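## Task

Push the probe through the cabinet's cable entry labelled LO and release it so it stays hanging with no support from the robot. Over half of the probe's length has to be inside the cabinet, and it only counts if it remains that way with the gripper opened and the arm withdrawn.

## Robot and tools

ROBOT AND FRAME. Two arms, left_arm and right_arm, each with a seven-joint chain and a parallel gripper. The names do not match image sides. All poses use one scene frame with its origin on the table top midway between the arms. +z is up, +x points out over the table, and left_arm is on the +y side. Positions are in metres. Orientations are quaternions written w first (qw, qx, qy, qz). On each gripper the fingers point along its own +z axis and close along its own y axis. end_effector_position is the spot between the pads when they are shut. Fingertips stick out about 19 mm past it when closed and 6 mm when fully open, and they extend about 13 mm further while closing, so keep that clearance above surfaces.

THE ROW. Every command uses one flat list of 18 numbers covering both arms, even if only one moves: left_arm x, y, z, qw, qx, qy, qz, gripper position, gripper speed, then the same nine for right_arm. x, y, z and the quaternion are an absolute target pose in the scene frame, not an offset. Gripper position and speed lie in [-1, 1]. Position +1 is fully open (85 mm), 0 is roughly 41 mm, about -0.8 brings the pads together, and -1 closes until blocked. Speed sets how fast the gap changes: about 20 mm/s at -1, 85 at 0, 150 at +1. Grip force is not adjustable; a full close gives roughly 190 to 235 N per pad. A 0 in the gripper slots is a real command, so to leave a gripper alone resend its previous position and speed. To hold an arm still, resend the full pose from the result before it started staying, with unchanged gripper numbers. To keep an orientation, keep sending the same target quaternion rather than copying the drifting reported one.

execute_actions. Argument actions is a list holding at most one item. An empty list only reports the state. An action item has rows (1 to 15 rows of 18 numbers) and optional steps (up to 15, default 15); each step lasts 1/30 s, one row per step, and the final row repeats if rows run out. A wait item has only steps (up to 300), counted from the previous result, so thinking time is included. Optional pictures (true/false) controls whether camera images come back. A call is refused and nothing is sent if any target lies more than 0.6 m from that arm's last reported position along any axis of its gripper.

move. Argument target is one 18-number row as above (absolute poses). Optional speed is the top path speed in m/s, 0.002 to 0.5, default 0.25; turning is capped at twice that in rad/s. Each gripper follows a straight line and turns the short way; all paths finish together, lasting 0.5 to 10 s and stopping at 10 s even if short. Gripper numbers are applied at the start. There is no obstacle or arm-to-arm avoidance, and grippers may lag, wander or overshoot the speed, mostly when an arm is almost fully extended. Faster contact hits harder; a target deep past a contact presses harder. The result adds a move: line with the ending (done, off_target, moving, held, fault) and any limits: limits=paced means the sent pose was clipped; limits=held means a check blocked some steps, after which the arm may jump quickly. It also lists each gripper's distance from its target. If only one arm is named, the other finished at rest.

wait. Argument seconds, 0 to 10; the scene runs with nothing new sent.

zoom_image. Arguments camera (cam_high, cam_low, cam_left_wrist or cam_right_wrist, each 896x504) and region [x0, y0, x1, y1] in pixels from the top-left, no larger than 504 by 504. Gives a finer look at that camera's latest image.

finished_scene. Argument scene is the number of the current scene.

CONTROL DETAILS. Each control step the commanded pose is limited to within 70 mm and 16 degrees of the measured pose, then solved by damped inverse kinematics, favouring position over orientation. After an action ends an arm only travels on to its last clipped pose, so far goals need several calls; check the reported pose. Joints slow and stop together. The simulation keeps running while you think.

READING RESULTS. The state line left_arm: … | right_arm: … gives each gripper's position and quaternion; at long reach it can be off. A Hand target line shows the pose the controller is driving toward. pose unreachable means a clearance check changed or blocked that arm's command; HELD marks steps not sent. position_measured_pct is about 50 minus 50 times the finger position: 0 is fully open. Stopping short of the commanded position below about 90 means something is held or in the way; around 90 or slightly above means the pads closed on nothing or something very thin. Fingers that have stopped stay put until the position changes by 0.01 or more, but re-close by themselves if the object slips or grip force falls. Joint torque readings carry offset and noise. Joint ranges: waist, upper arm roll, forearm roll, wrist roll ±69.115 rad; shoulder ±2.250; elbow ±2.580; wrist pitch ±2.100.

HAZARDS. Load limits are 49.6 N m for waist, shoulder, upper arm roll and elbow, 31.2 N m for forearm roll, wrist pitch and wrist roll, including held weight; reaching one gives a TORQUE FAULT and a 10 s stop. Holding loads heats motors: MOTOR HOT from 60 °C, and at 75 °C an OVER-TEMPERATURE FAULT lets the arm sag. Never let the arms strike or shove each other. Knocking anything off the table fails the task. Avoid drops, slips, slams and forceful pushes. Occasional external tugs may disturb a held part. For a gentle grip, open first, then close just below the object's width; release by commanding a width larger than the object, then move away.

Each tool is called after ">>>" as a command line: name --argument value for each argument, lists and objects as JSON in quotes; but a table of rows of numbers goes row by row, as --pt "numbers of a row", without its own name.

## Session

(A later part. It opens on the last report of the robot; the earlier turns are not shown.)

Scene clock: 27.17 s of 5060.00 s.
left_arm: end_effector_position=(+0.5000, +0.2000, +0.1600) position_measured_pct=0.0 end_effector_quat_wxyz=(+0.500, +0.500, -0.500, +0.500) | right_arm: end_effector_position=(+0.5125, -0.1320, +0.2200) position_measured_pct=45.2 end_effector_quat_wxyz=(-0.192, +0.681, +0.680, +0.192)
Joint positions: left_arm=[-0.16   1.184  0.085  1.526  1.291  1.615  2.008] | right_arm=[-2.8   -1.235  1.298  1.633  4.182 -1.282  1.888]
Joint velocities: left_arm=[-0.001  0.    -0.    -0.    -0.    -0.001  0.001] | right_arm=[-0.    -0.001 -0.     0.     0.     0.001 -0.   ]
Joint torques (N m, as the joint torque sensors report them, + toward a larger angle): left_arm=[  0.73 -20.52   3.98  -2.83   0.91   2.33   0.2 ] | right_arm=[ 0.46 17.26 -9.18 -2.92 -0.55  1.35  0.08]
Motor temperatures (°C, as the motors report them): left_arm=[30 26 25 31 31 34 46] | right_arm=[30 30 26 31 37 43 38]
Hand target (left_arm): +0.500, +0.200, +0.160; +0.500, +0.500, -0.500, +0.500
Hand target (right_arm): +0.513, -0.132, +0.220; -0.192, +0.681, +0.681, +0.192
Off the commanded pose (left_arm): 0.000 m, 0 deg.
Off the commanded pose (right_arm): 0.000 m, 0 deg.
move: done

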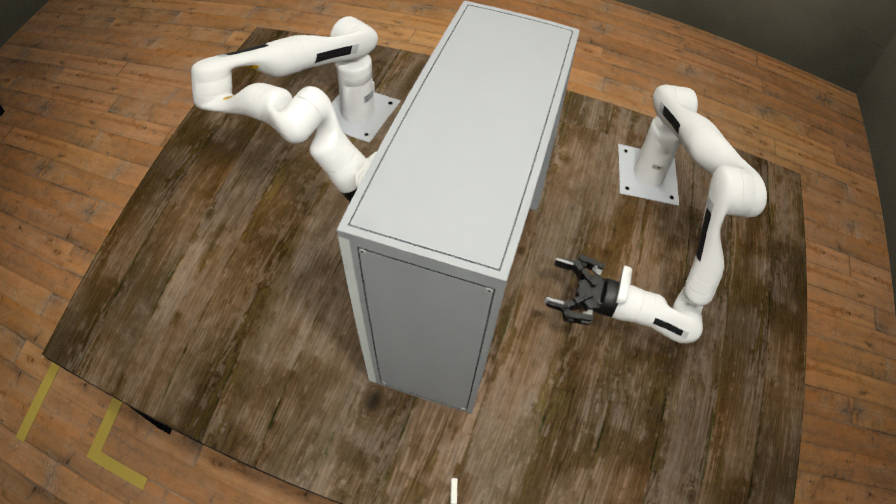

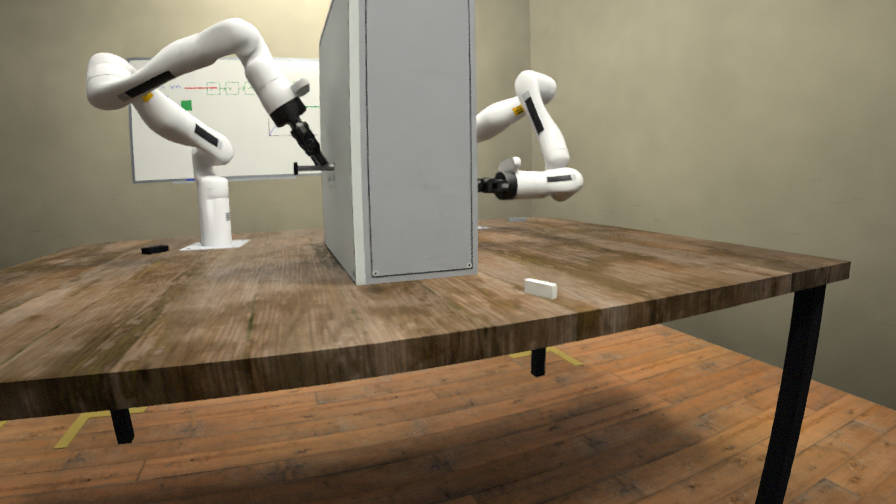

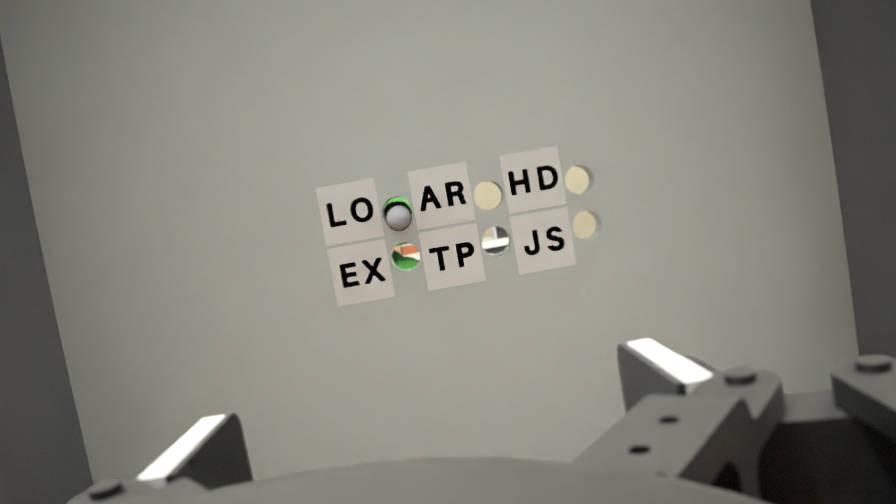

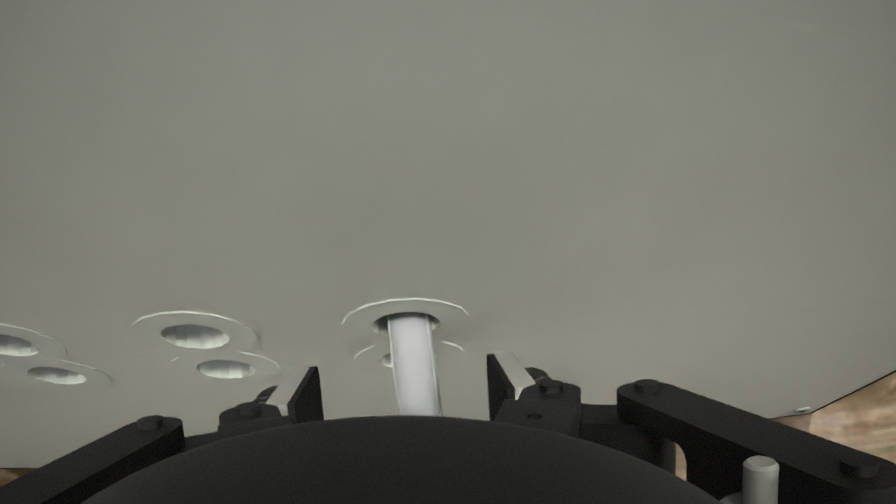

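Regrasping further back to feed more in.

>>> move --target '[0.5,0.2,0.16,0.5,0.5,-0.5,0.5,1,0,0.516,-0.158,0.215,-0.192,0.68,0.68,0.192,0.1,0]' --speed 0.08

>>> move --target '[0.5,0.2,0.16,0.5,0.5,-0.5,0.5,1,0,0.516,-0.158,0.215,-0.192,0.68,0.68,0.192,-1,0]'

>>> move --target '[0.5,0.2,0.16,0.5,0.5,-0.5,0.5,1,0,0.516,-0.13,0.216,-0.192,0.68,0.68,0.192,-1,0]' --speed 0.05

>>> move --target '[0.5,0.2,0.16,0.5,0.5,-0.5,0.5,1,0,0.516,-0.13,0.216,-0.192,0.68,0.68,0.192,0.3,0]'

>>> move --target '[0.5,0.25,0.16,0.5,0.5,-0.5,0.5,1,0,0.5,-0.25,0.34,-0.192,0.68,0.68,0.192,0.3,0]'

Scene clock: 28.73 s of 5060.00 s.
left_arm: end_effector_position=(+0.5000, +0.2000, +0.1600) position_measured_pct=0.0 end_effector_quat_wxyz=(+0.500, +0.500, -0.500, +0.500) | right_arm: end_effector_position=(+0.5158, -0.1578, +0.2151) position_measured_pct=45.2 end_effector_quat_wxyz=(-0.192, +0.680, +0.681, +0.192)
Joint positions: left_arm=[-0.16   1.184  0.085  1.526  1.291  1.615  2.008] | right_arm=[-2.743 -1.253  1.286  1.651  4.174 -1.296  1.926]
Joint velocities: left_arm=[-0.     0.001 -0.    -0.     0.    -0.001  0.   ] | right_arm=[ 0.005 -0.001 -0.001  0.001  0.    -0.001 -0.001]
Joint torques (N m, as the joint torque sensors report them, + toward a larger angle): left_arm=[  0.77 -20.42   3.46  -2.83   1.04   2.65  -0.05] | right_arm=[ 0.22 17.29 -9.06 -3.12 -0.44  1.32  0.29]
Motor temperatures (°C, as the motors report them): left_arm=[30 26 25 31 31 34 46] | right_arm=[30 30 26 31 37 43 38]
Hand target (left_arm): +0.500, +0.200, +0.160; +0.500, +0.500, -0.500, +0.500
Hand target (right_arm): +0.516, -0.158, +0.215; -0.192, +0.680, +0.681, +0.192
Off the commanded pose (left_arm): 0.000 m, 0 deg.
Off the commanded pose (right_arm): 0.000 m, 0 deg.
move: done

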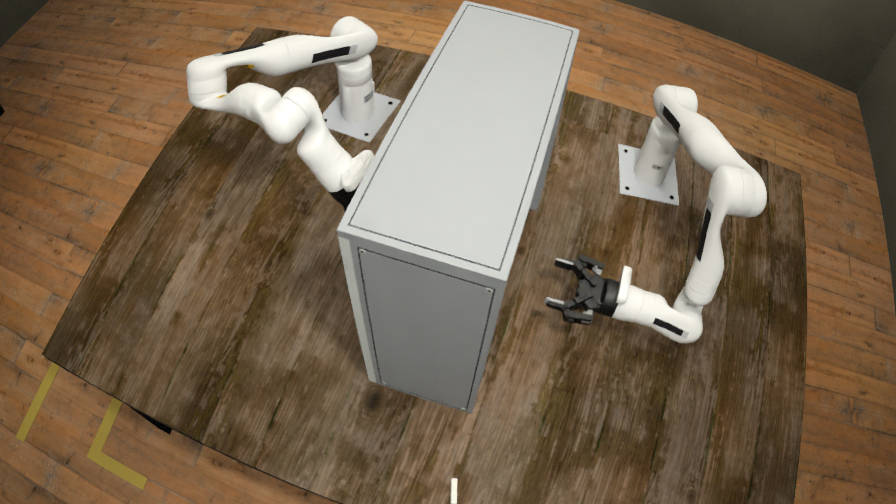

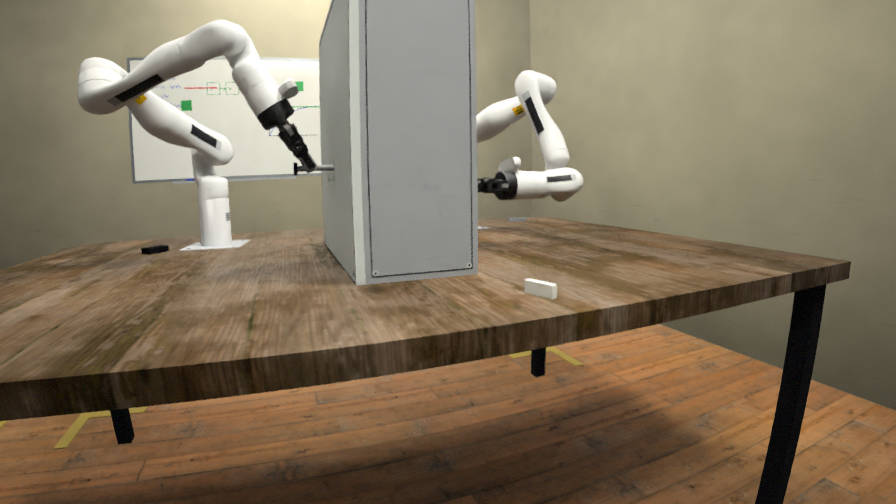

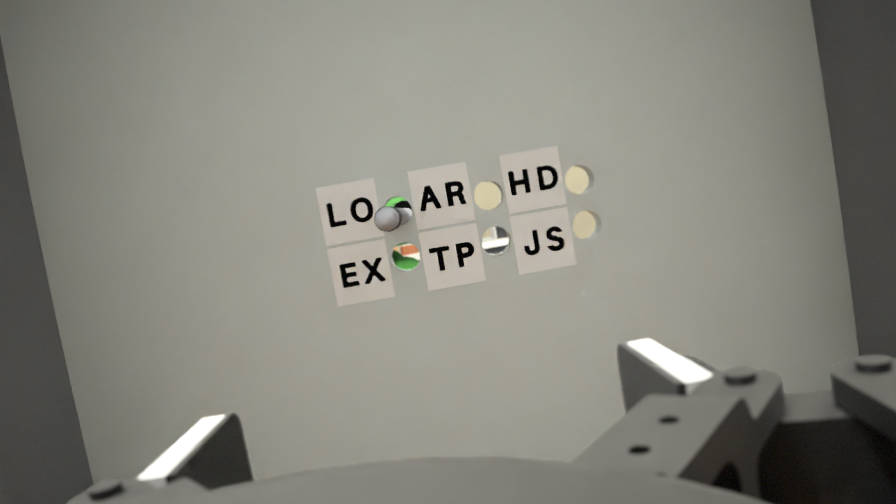

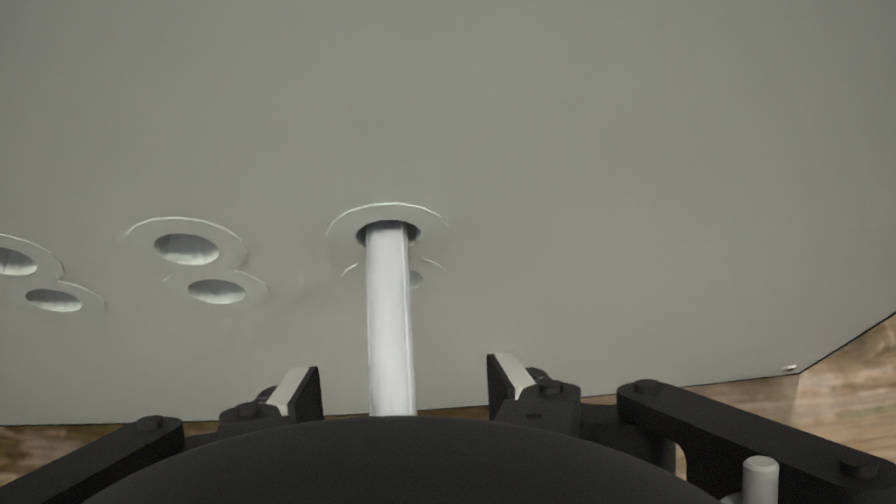

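Scene clock: 29.47 s of 5060.00 s.
left_arm: end_effector_position=(+0.5000, +0.2000, +0.1600) position_measured_pct=0.0 end_effector_quat_wxyz=(+0.500, +0.500, -0.500, +0.500) | right_arm: end_effector_position=(+0.5159, -0.1580, +0.2153) position_measured_pct=82.5 end_effector_quat_wxyz=(-0.192, +0.680, +0.681, +0.192)
Joint positions: left_arm=[-0.16   1.184  0.085  1.526  1.291  1.615  2.008] | right_arm=[-2.743 -1.253  1.286  1.651  4.174 -1.297  1.926]
Joint velocities: left_arm=[ 0.001 -0.    -0.    -0.    -0.     0.001 -0.001] | right_arm=[ 0.     0.    -0.     0.001 -0.    -0.    -0.   ]
Joint torques (N m, as the joint torque sensors report them, + toward a larger angle): left_arm=[  0.84 -20.67   3.47  -2.72   0.8    2.6    0.  ] | right_arm=[ 0.14 16.89 -8.81 -3.32 -0.25  1.31 -0.02]
Motor temperatures (°C, as the motors report them): left_arm=[30 26 25 31 31 34 46] | right_arm=[30 30 26 31 37 43 38]
Hand target (left_arm): +0.500, +0.200, +0.160; +0.500, +0.500, -0.500, +0.500
Hand target (right_arm): +0.516, -0.158, +0.215; -0.192, +0.681, +0.681, +0.192
Off the commanded pose (left_arm): 0.000 m, 0 deg.
Off the commanded pose (right_arm): 0.000 m, 0 deg.
move: done

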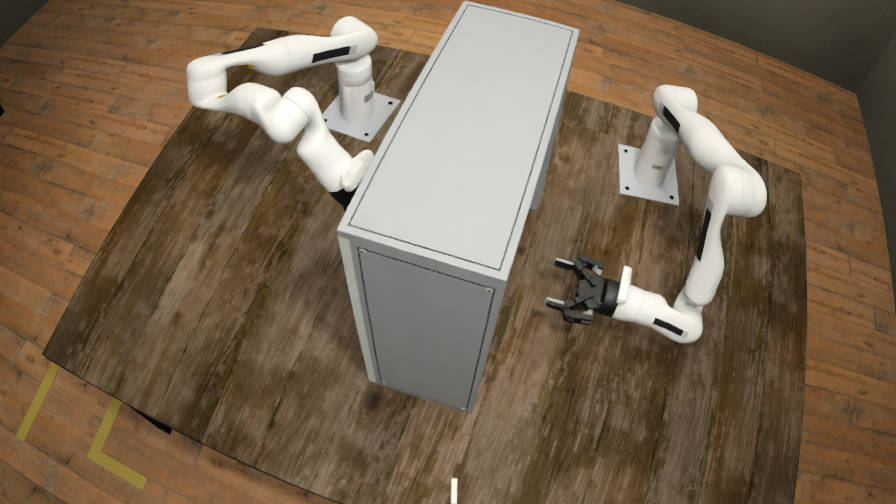

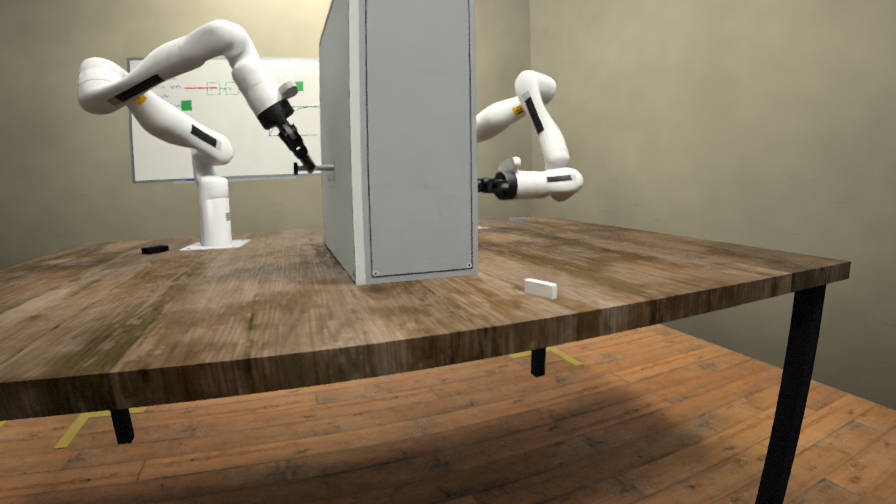

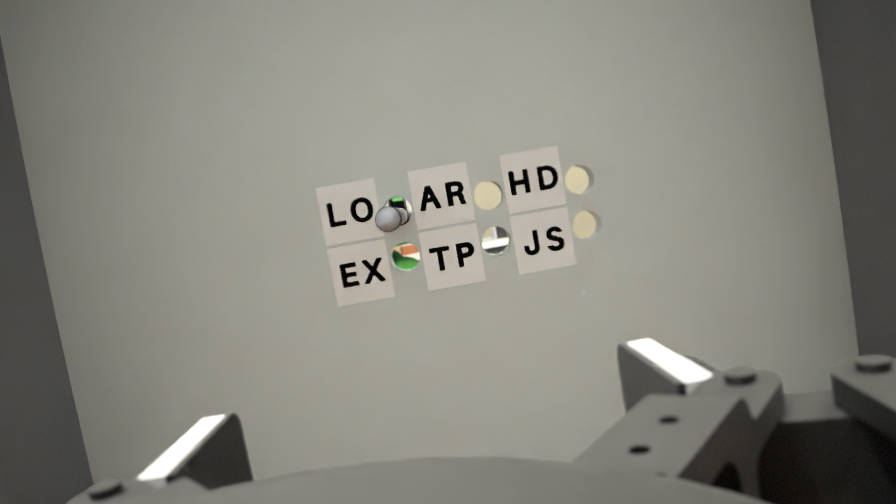

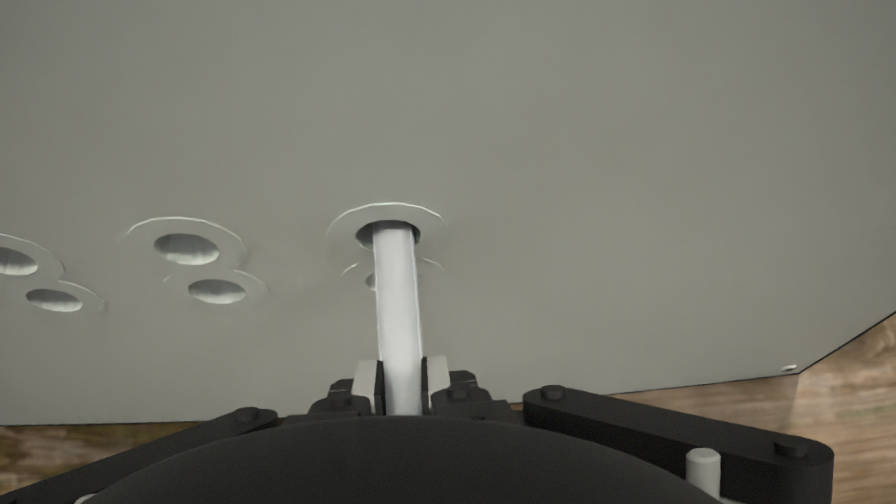

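Scene clock: 30.27 s of 5060.00 s.
left_arm: end_effector_position=(+0.5000, +0.2000, +0.1600) position_measured_pct=0.0 end_effector_quat_wxyz=(+0.500, +0.500, -0.500, +0.500) | right_arm: end_effector_position=(+0.5162, -0.1303, +0.2160) position_measured_pct=82.5 end_effector_quat_wxyz=(-0.192, +0.681, +0.680, +0.192)
Joint positions: left_arm=[-0.16   1.184  0.085  1.526  1.291  1.615  2.008] | right_arm=[-2.807 -1.243  1.305  1.625  4.189 -1.279  1.893]
Joint velocities: left_arm=[ 0.     0.001 -0.    -0.    -0.     0.001 -0.001] | right_arm=[-0.005  0.    -0.001 -0.001 -0.001 -0.001  0.   ]
Joint torques (N m, as the joint torque sensors report them, + toward a larger angle): left_arm=[  1.03 -20.66   3.54  -3.04   1.     2.56  -0.01] | right_arm=[ 0.3  17.41 -9.36 -3.1  -0.56  1.41  0.08]
Motor temperatures (°C, as the motors report them): left_arm=[30 26 25 31 31 34 46] | right_arm=[30 30 26 31 37 43 38]
Hand target (left_arm): +0.500, +0.200, +0.160; +0.500, +0.500, -0.500, +0.500
Hand target (right_arm): +0.516, -0.130, +0.216; -0.192, +0.680, +0.681, +0.192
Off the commanded pose (left_arm): 0.000 m, 0 deg.
Off the commanded pose (right_arm): 0.000 m, 0 deg.
move: done

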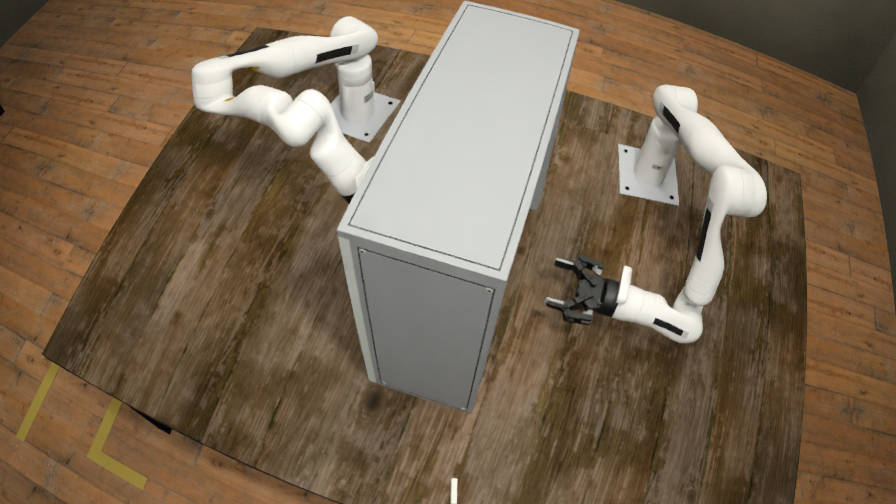

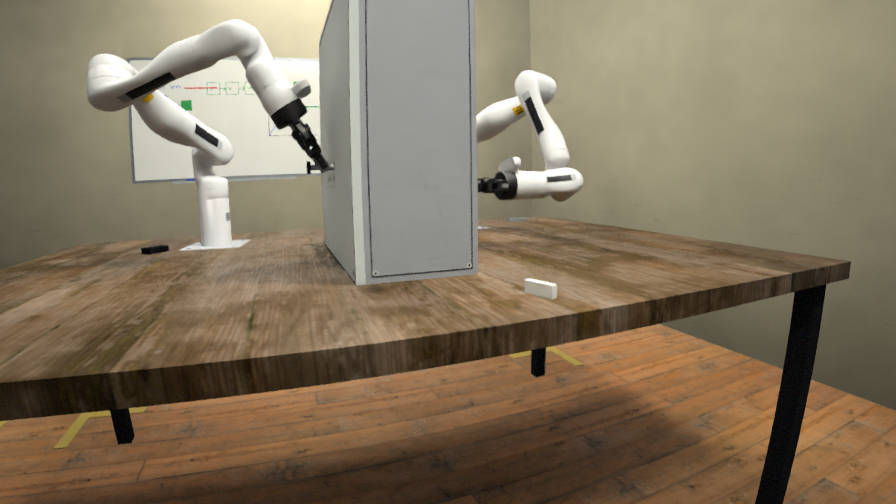

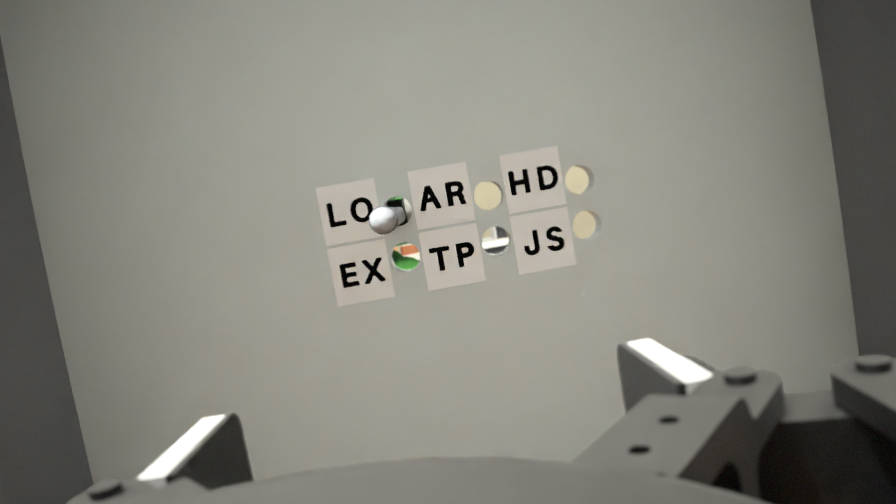

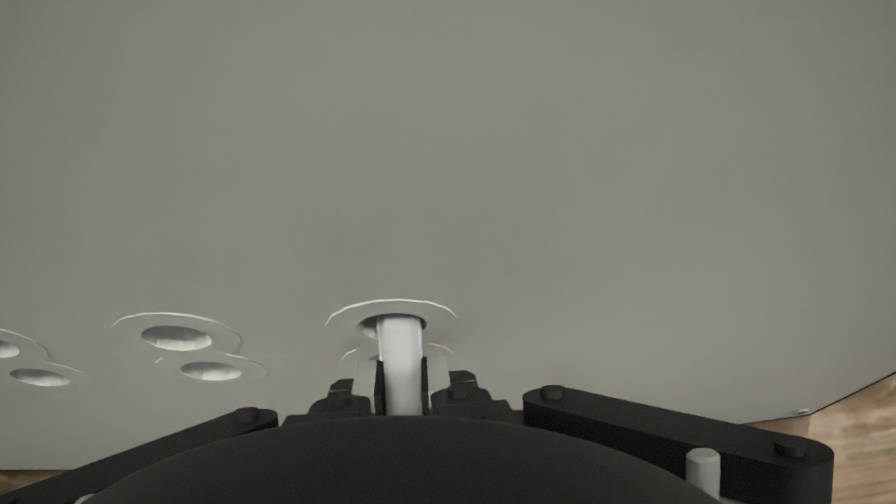

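Scene clock: 31.17 s of 5060.00 s.
left_arm: end_effector_position=(+0.5000, +0.2000, +0.1600) position_measured_pct=0.0 end_effector_quat_wxyz=(+0.500, +0.500, -0.500, +0.500) | right_arm: end_effector_position=(+0.5160, -0.1300, +0.2160) position_measured_pct=34.9 end_effector_quat_wxyz=(-0.192, +0.681, +0.680, +0.192)
Joint positions: left_arm=[-0.16   1.184  0.085  1.526  1.291  1.615  2.008] | right_arm=[-2.807 -1.242  1.306  1.625  4.189 -1.279  1.893]
Joint velocities: left_arm=[-0.001  0.     0.    -0.     0.     0.001  0.001] | right_arm=[-0.     0.    -0.001 -0.003  0.001 -0.     0.001]
Joint torques (N m, as the joint torque sensors report them, + toward a larger angle): left_arm=[  0.6  -20.56   3.68  -3.17   0.81   2.68  -0.09] | right_arm=[ 0.19 17.29 -9.13 -3.1  -0.31  1.13  0.2 ]
Motor temperatures (°C, as the motors report them): left_arm=[30 26 25 31 31 34 46] | right_arm=[30 30 26 31 37 43 38]
Hand target (left_arm): +0.500, +0.200, +0.160; +0.500, +0.500, -0.500, +0.500
Hand target (right_arm): +0.516, -0.130, +0.216; -0.192, +0.681, +0.681, +0.192
Off the commanded pose (left_arm): 0.000 m, 0 deg.
Off the commanded pose (right_arm): 0.000 m, 0 deg.
move: done

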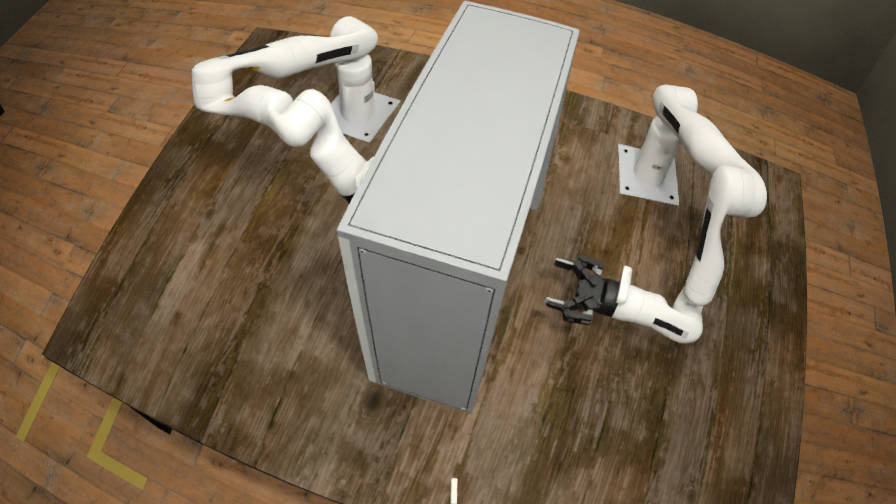

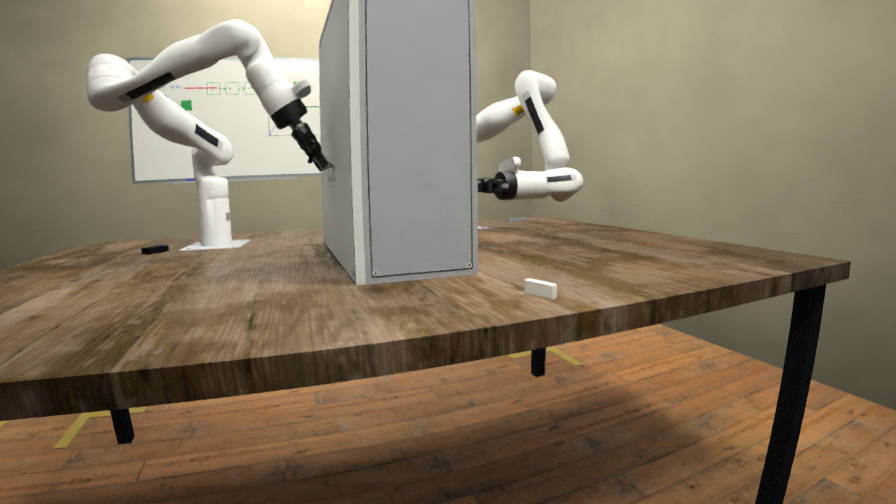

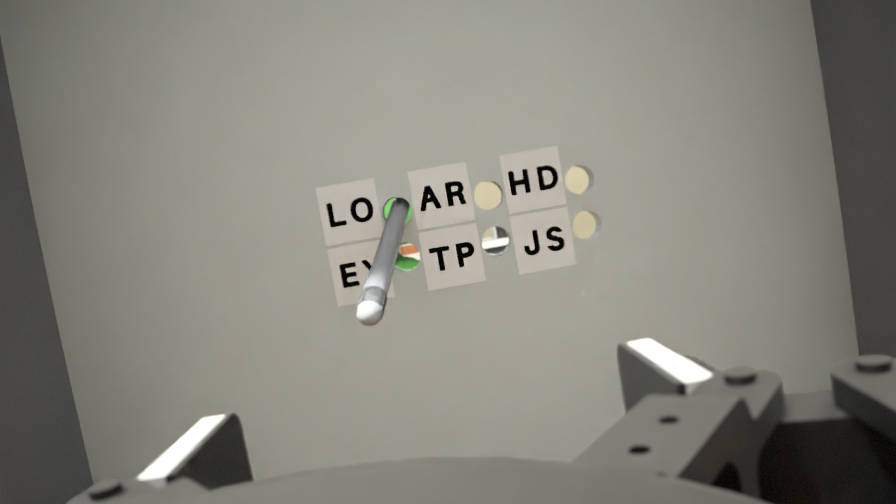

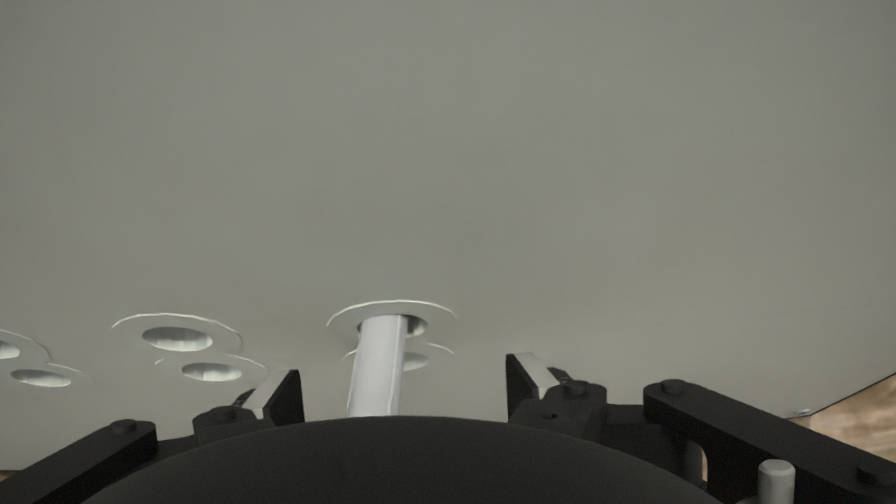

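Scene clock: 32.27 s of 5060.00 s.
left_arm: end_effector_position=(+0.5000, +0.2500, +0.1600) position_measured_pct=0.0 end_effector_quat_wxyz=(+0.500, +0.500, -0.500, +0.500) | right_arm: end_effector_position=(+0.4997, -0.2496, +0.3398) position_measured_pct=34.9 end_effector_quat_wxyz=(-0.192, +0.681, +0.680, +0.192)
Joint positions: left_arm=[-0.231  1.196  0.055  1.475  1.23   1.687  2.031] | right_arm=[-2.561 -1.108  1.08   1.497  3.956 -1.559  2.047]
Joint velocities: left_arm=[-0.001 -0.    -0.    -0.     0.     0.001  0.   ] | right_arm=[ 0.004  0.001 -0.002 -0.     0.002 -0.002 -0.001]
Joint torques (N m, as the joint torque sensors report them, + toward a larger angle): left_arm=[  0.56 -21.     3.5   -2.74   0.94   2.34   0.11] | right_arm=[ 0.3  15.8  -7.38 -4.38 -0.78  1.26 -0.1 ]
Motor temperatures (°C, as the motors report them): left_arm=[30 26 25 31 31 34 46] | right_arm=[30 30 26 31 37 43 38]
Hand target (left_arm): +0.500, +0.250, +0.160; +0.500, +0.500, -0.500, +0.500
Hand target (right_arm): +0.500, -0.250, +0.340; -0.192, +0.681, +0.680, +0.192
Off the commanded pose (left_arm): 0.000 m, 0 deg.
Off the commanded pose (right_arm): 0.001 m, 0 deg.
move: done

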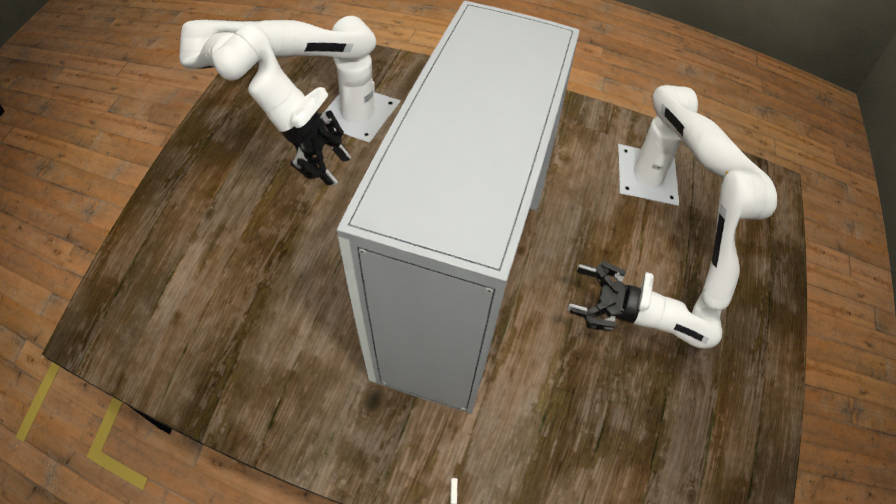

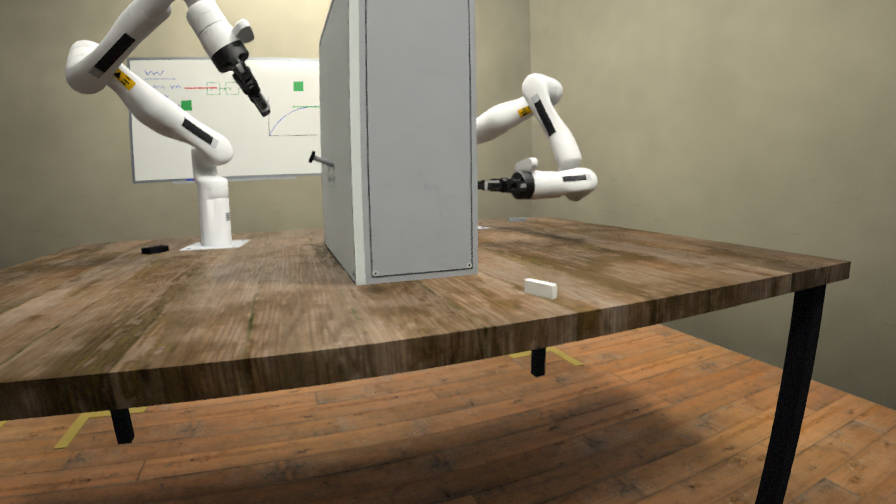

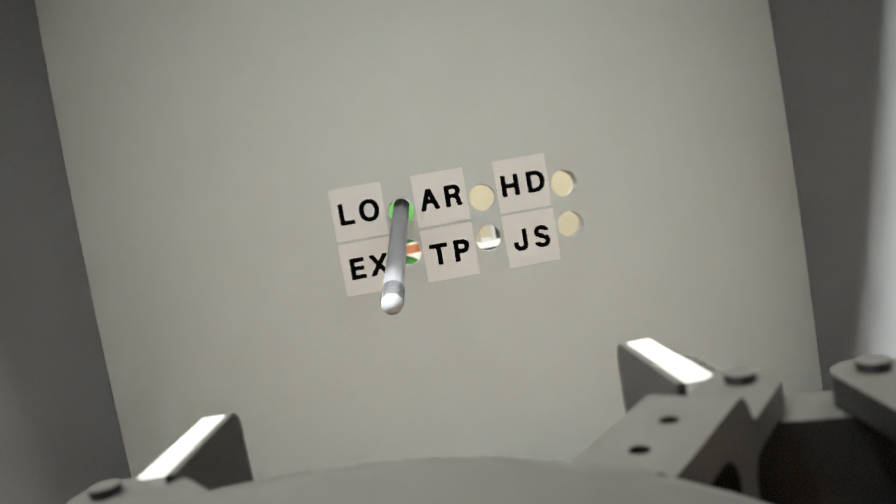

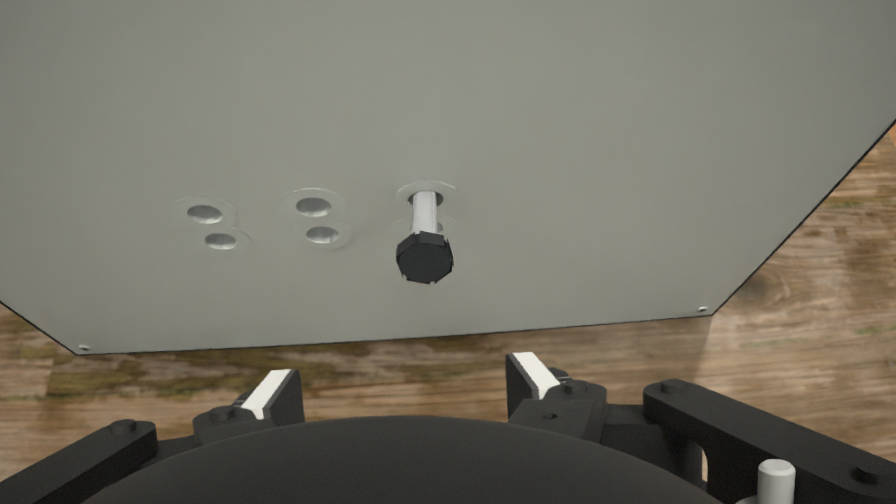

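>>> finished_scene --scene 1

The scene is finished: the task was done.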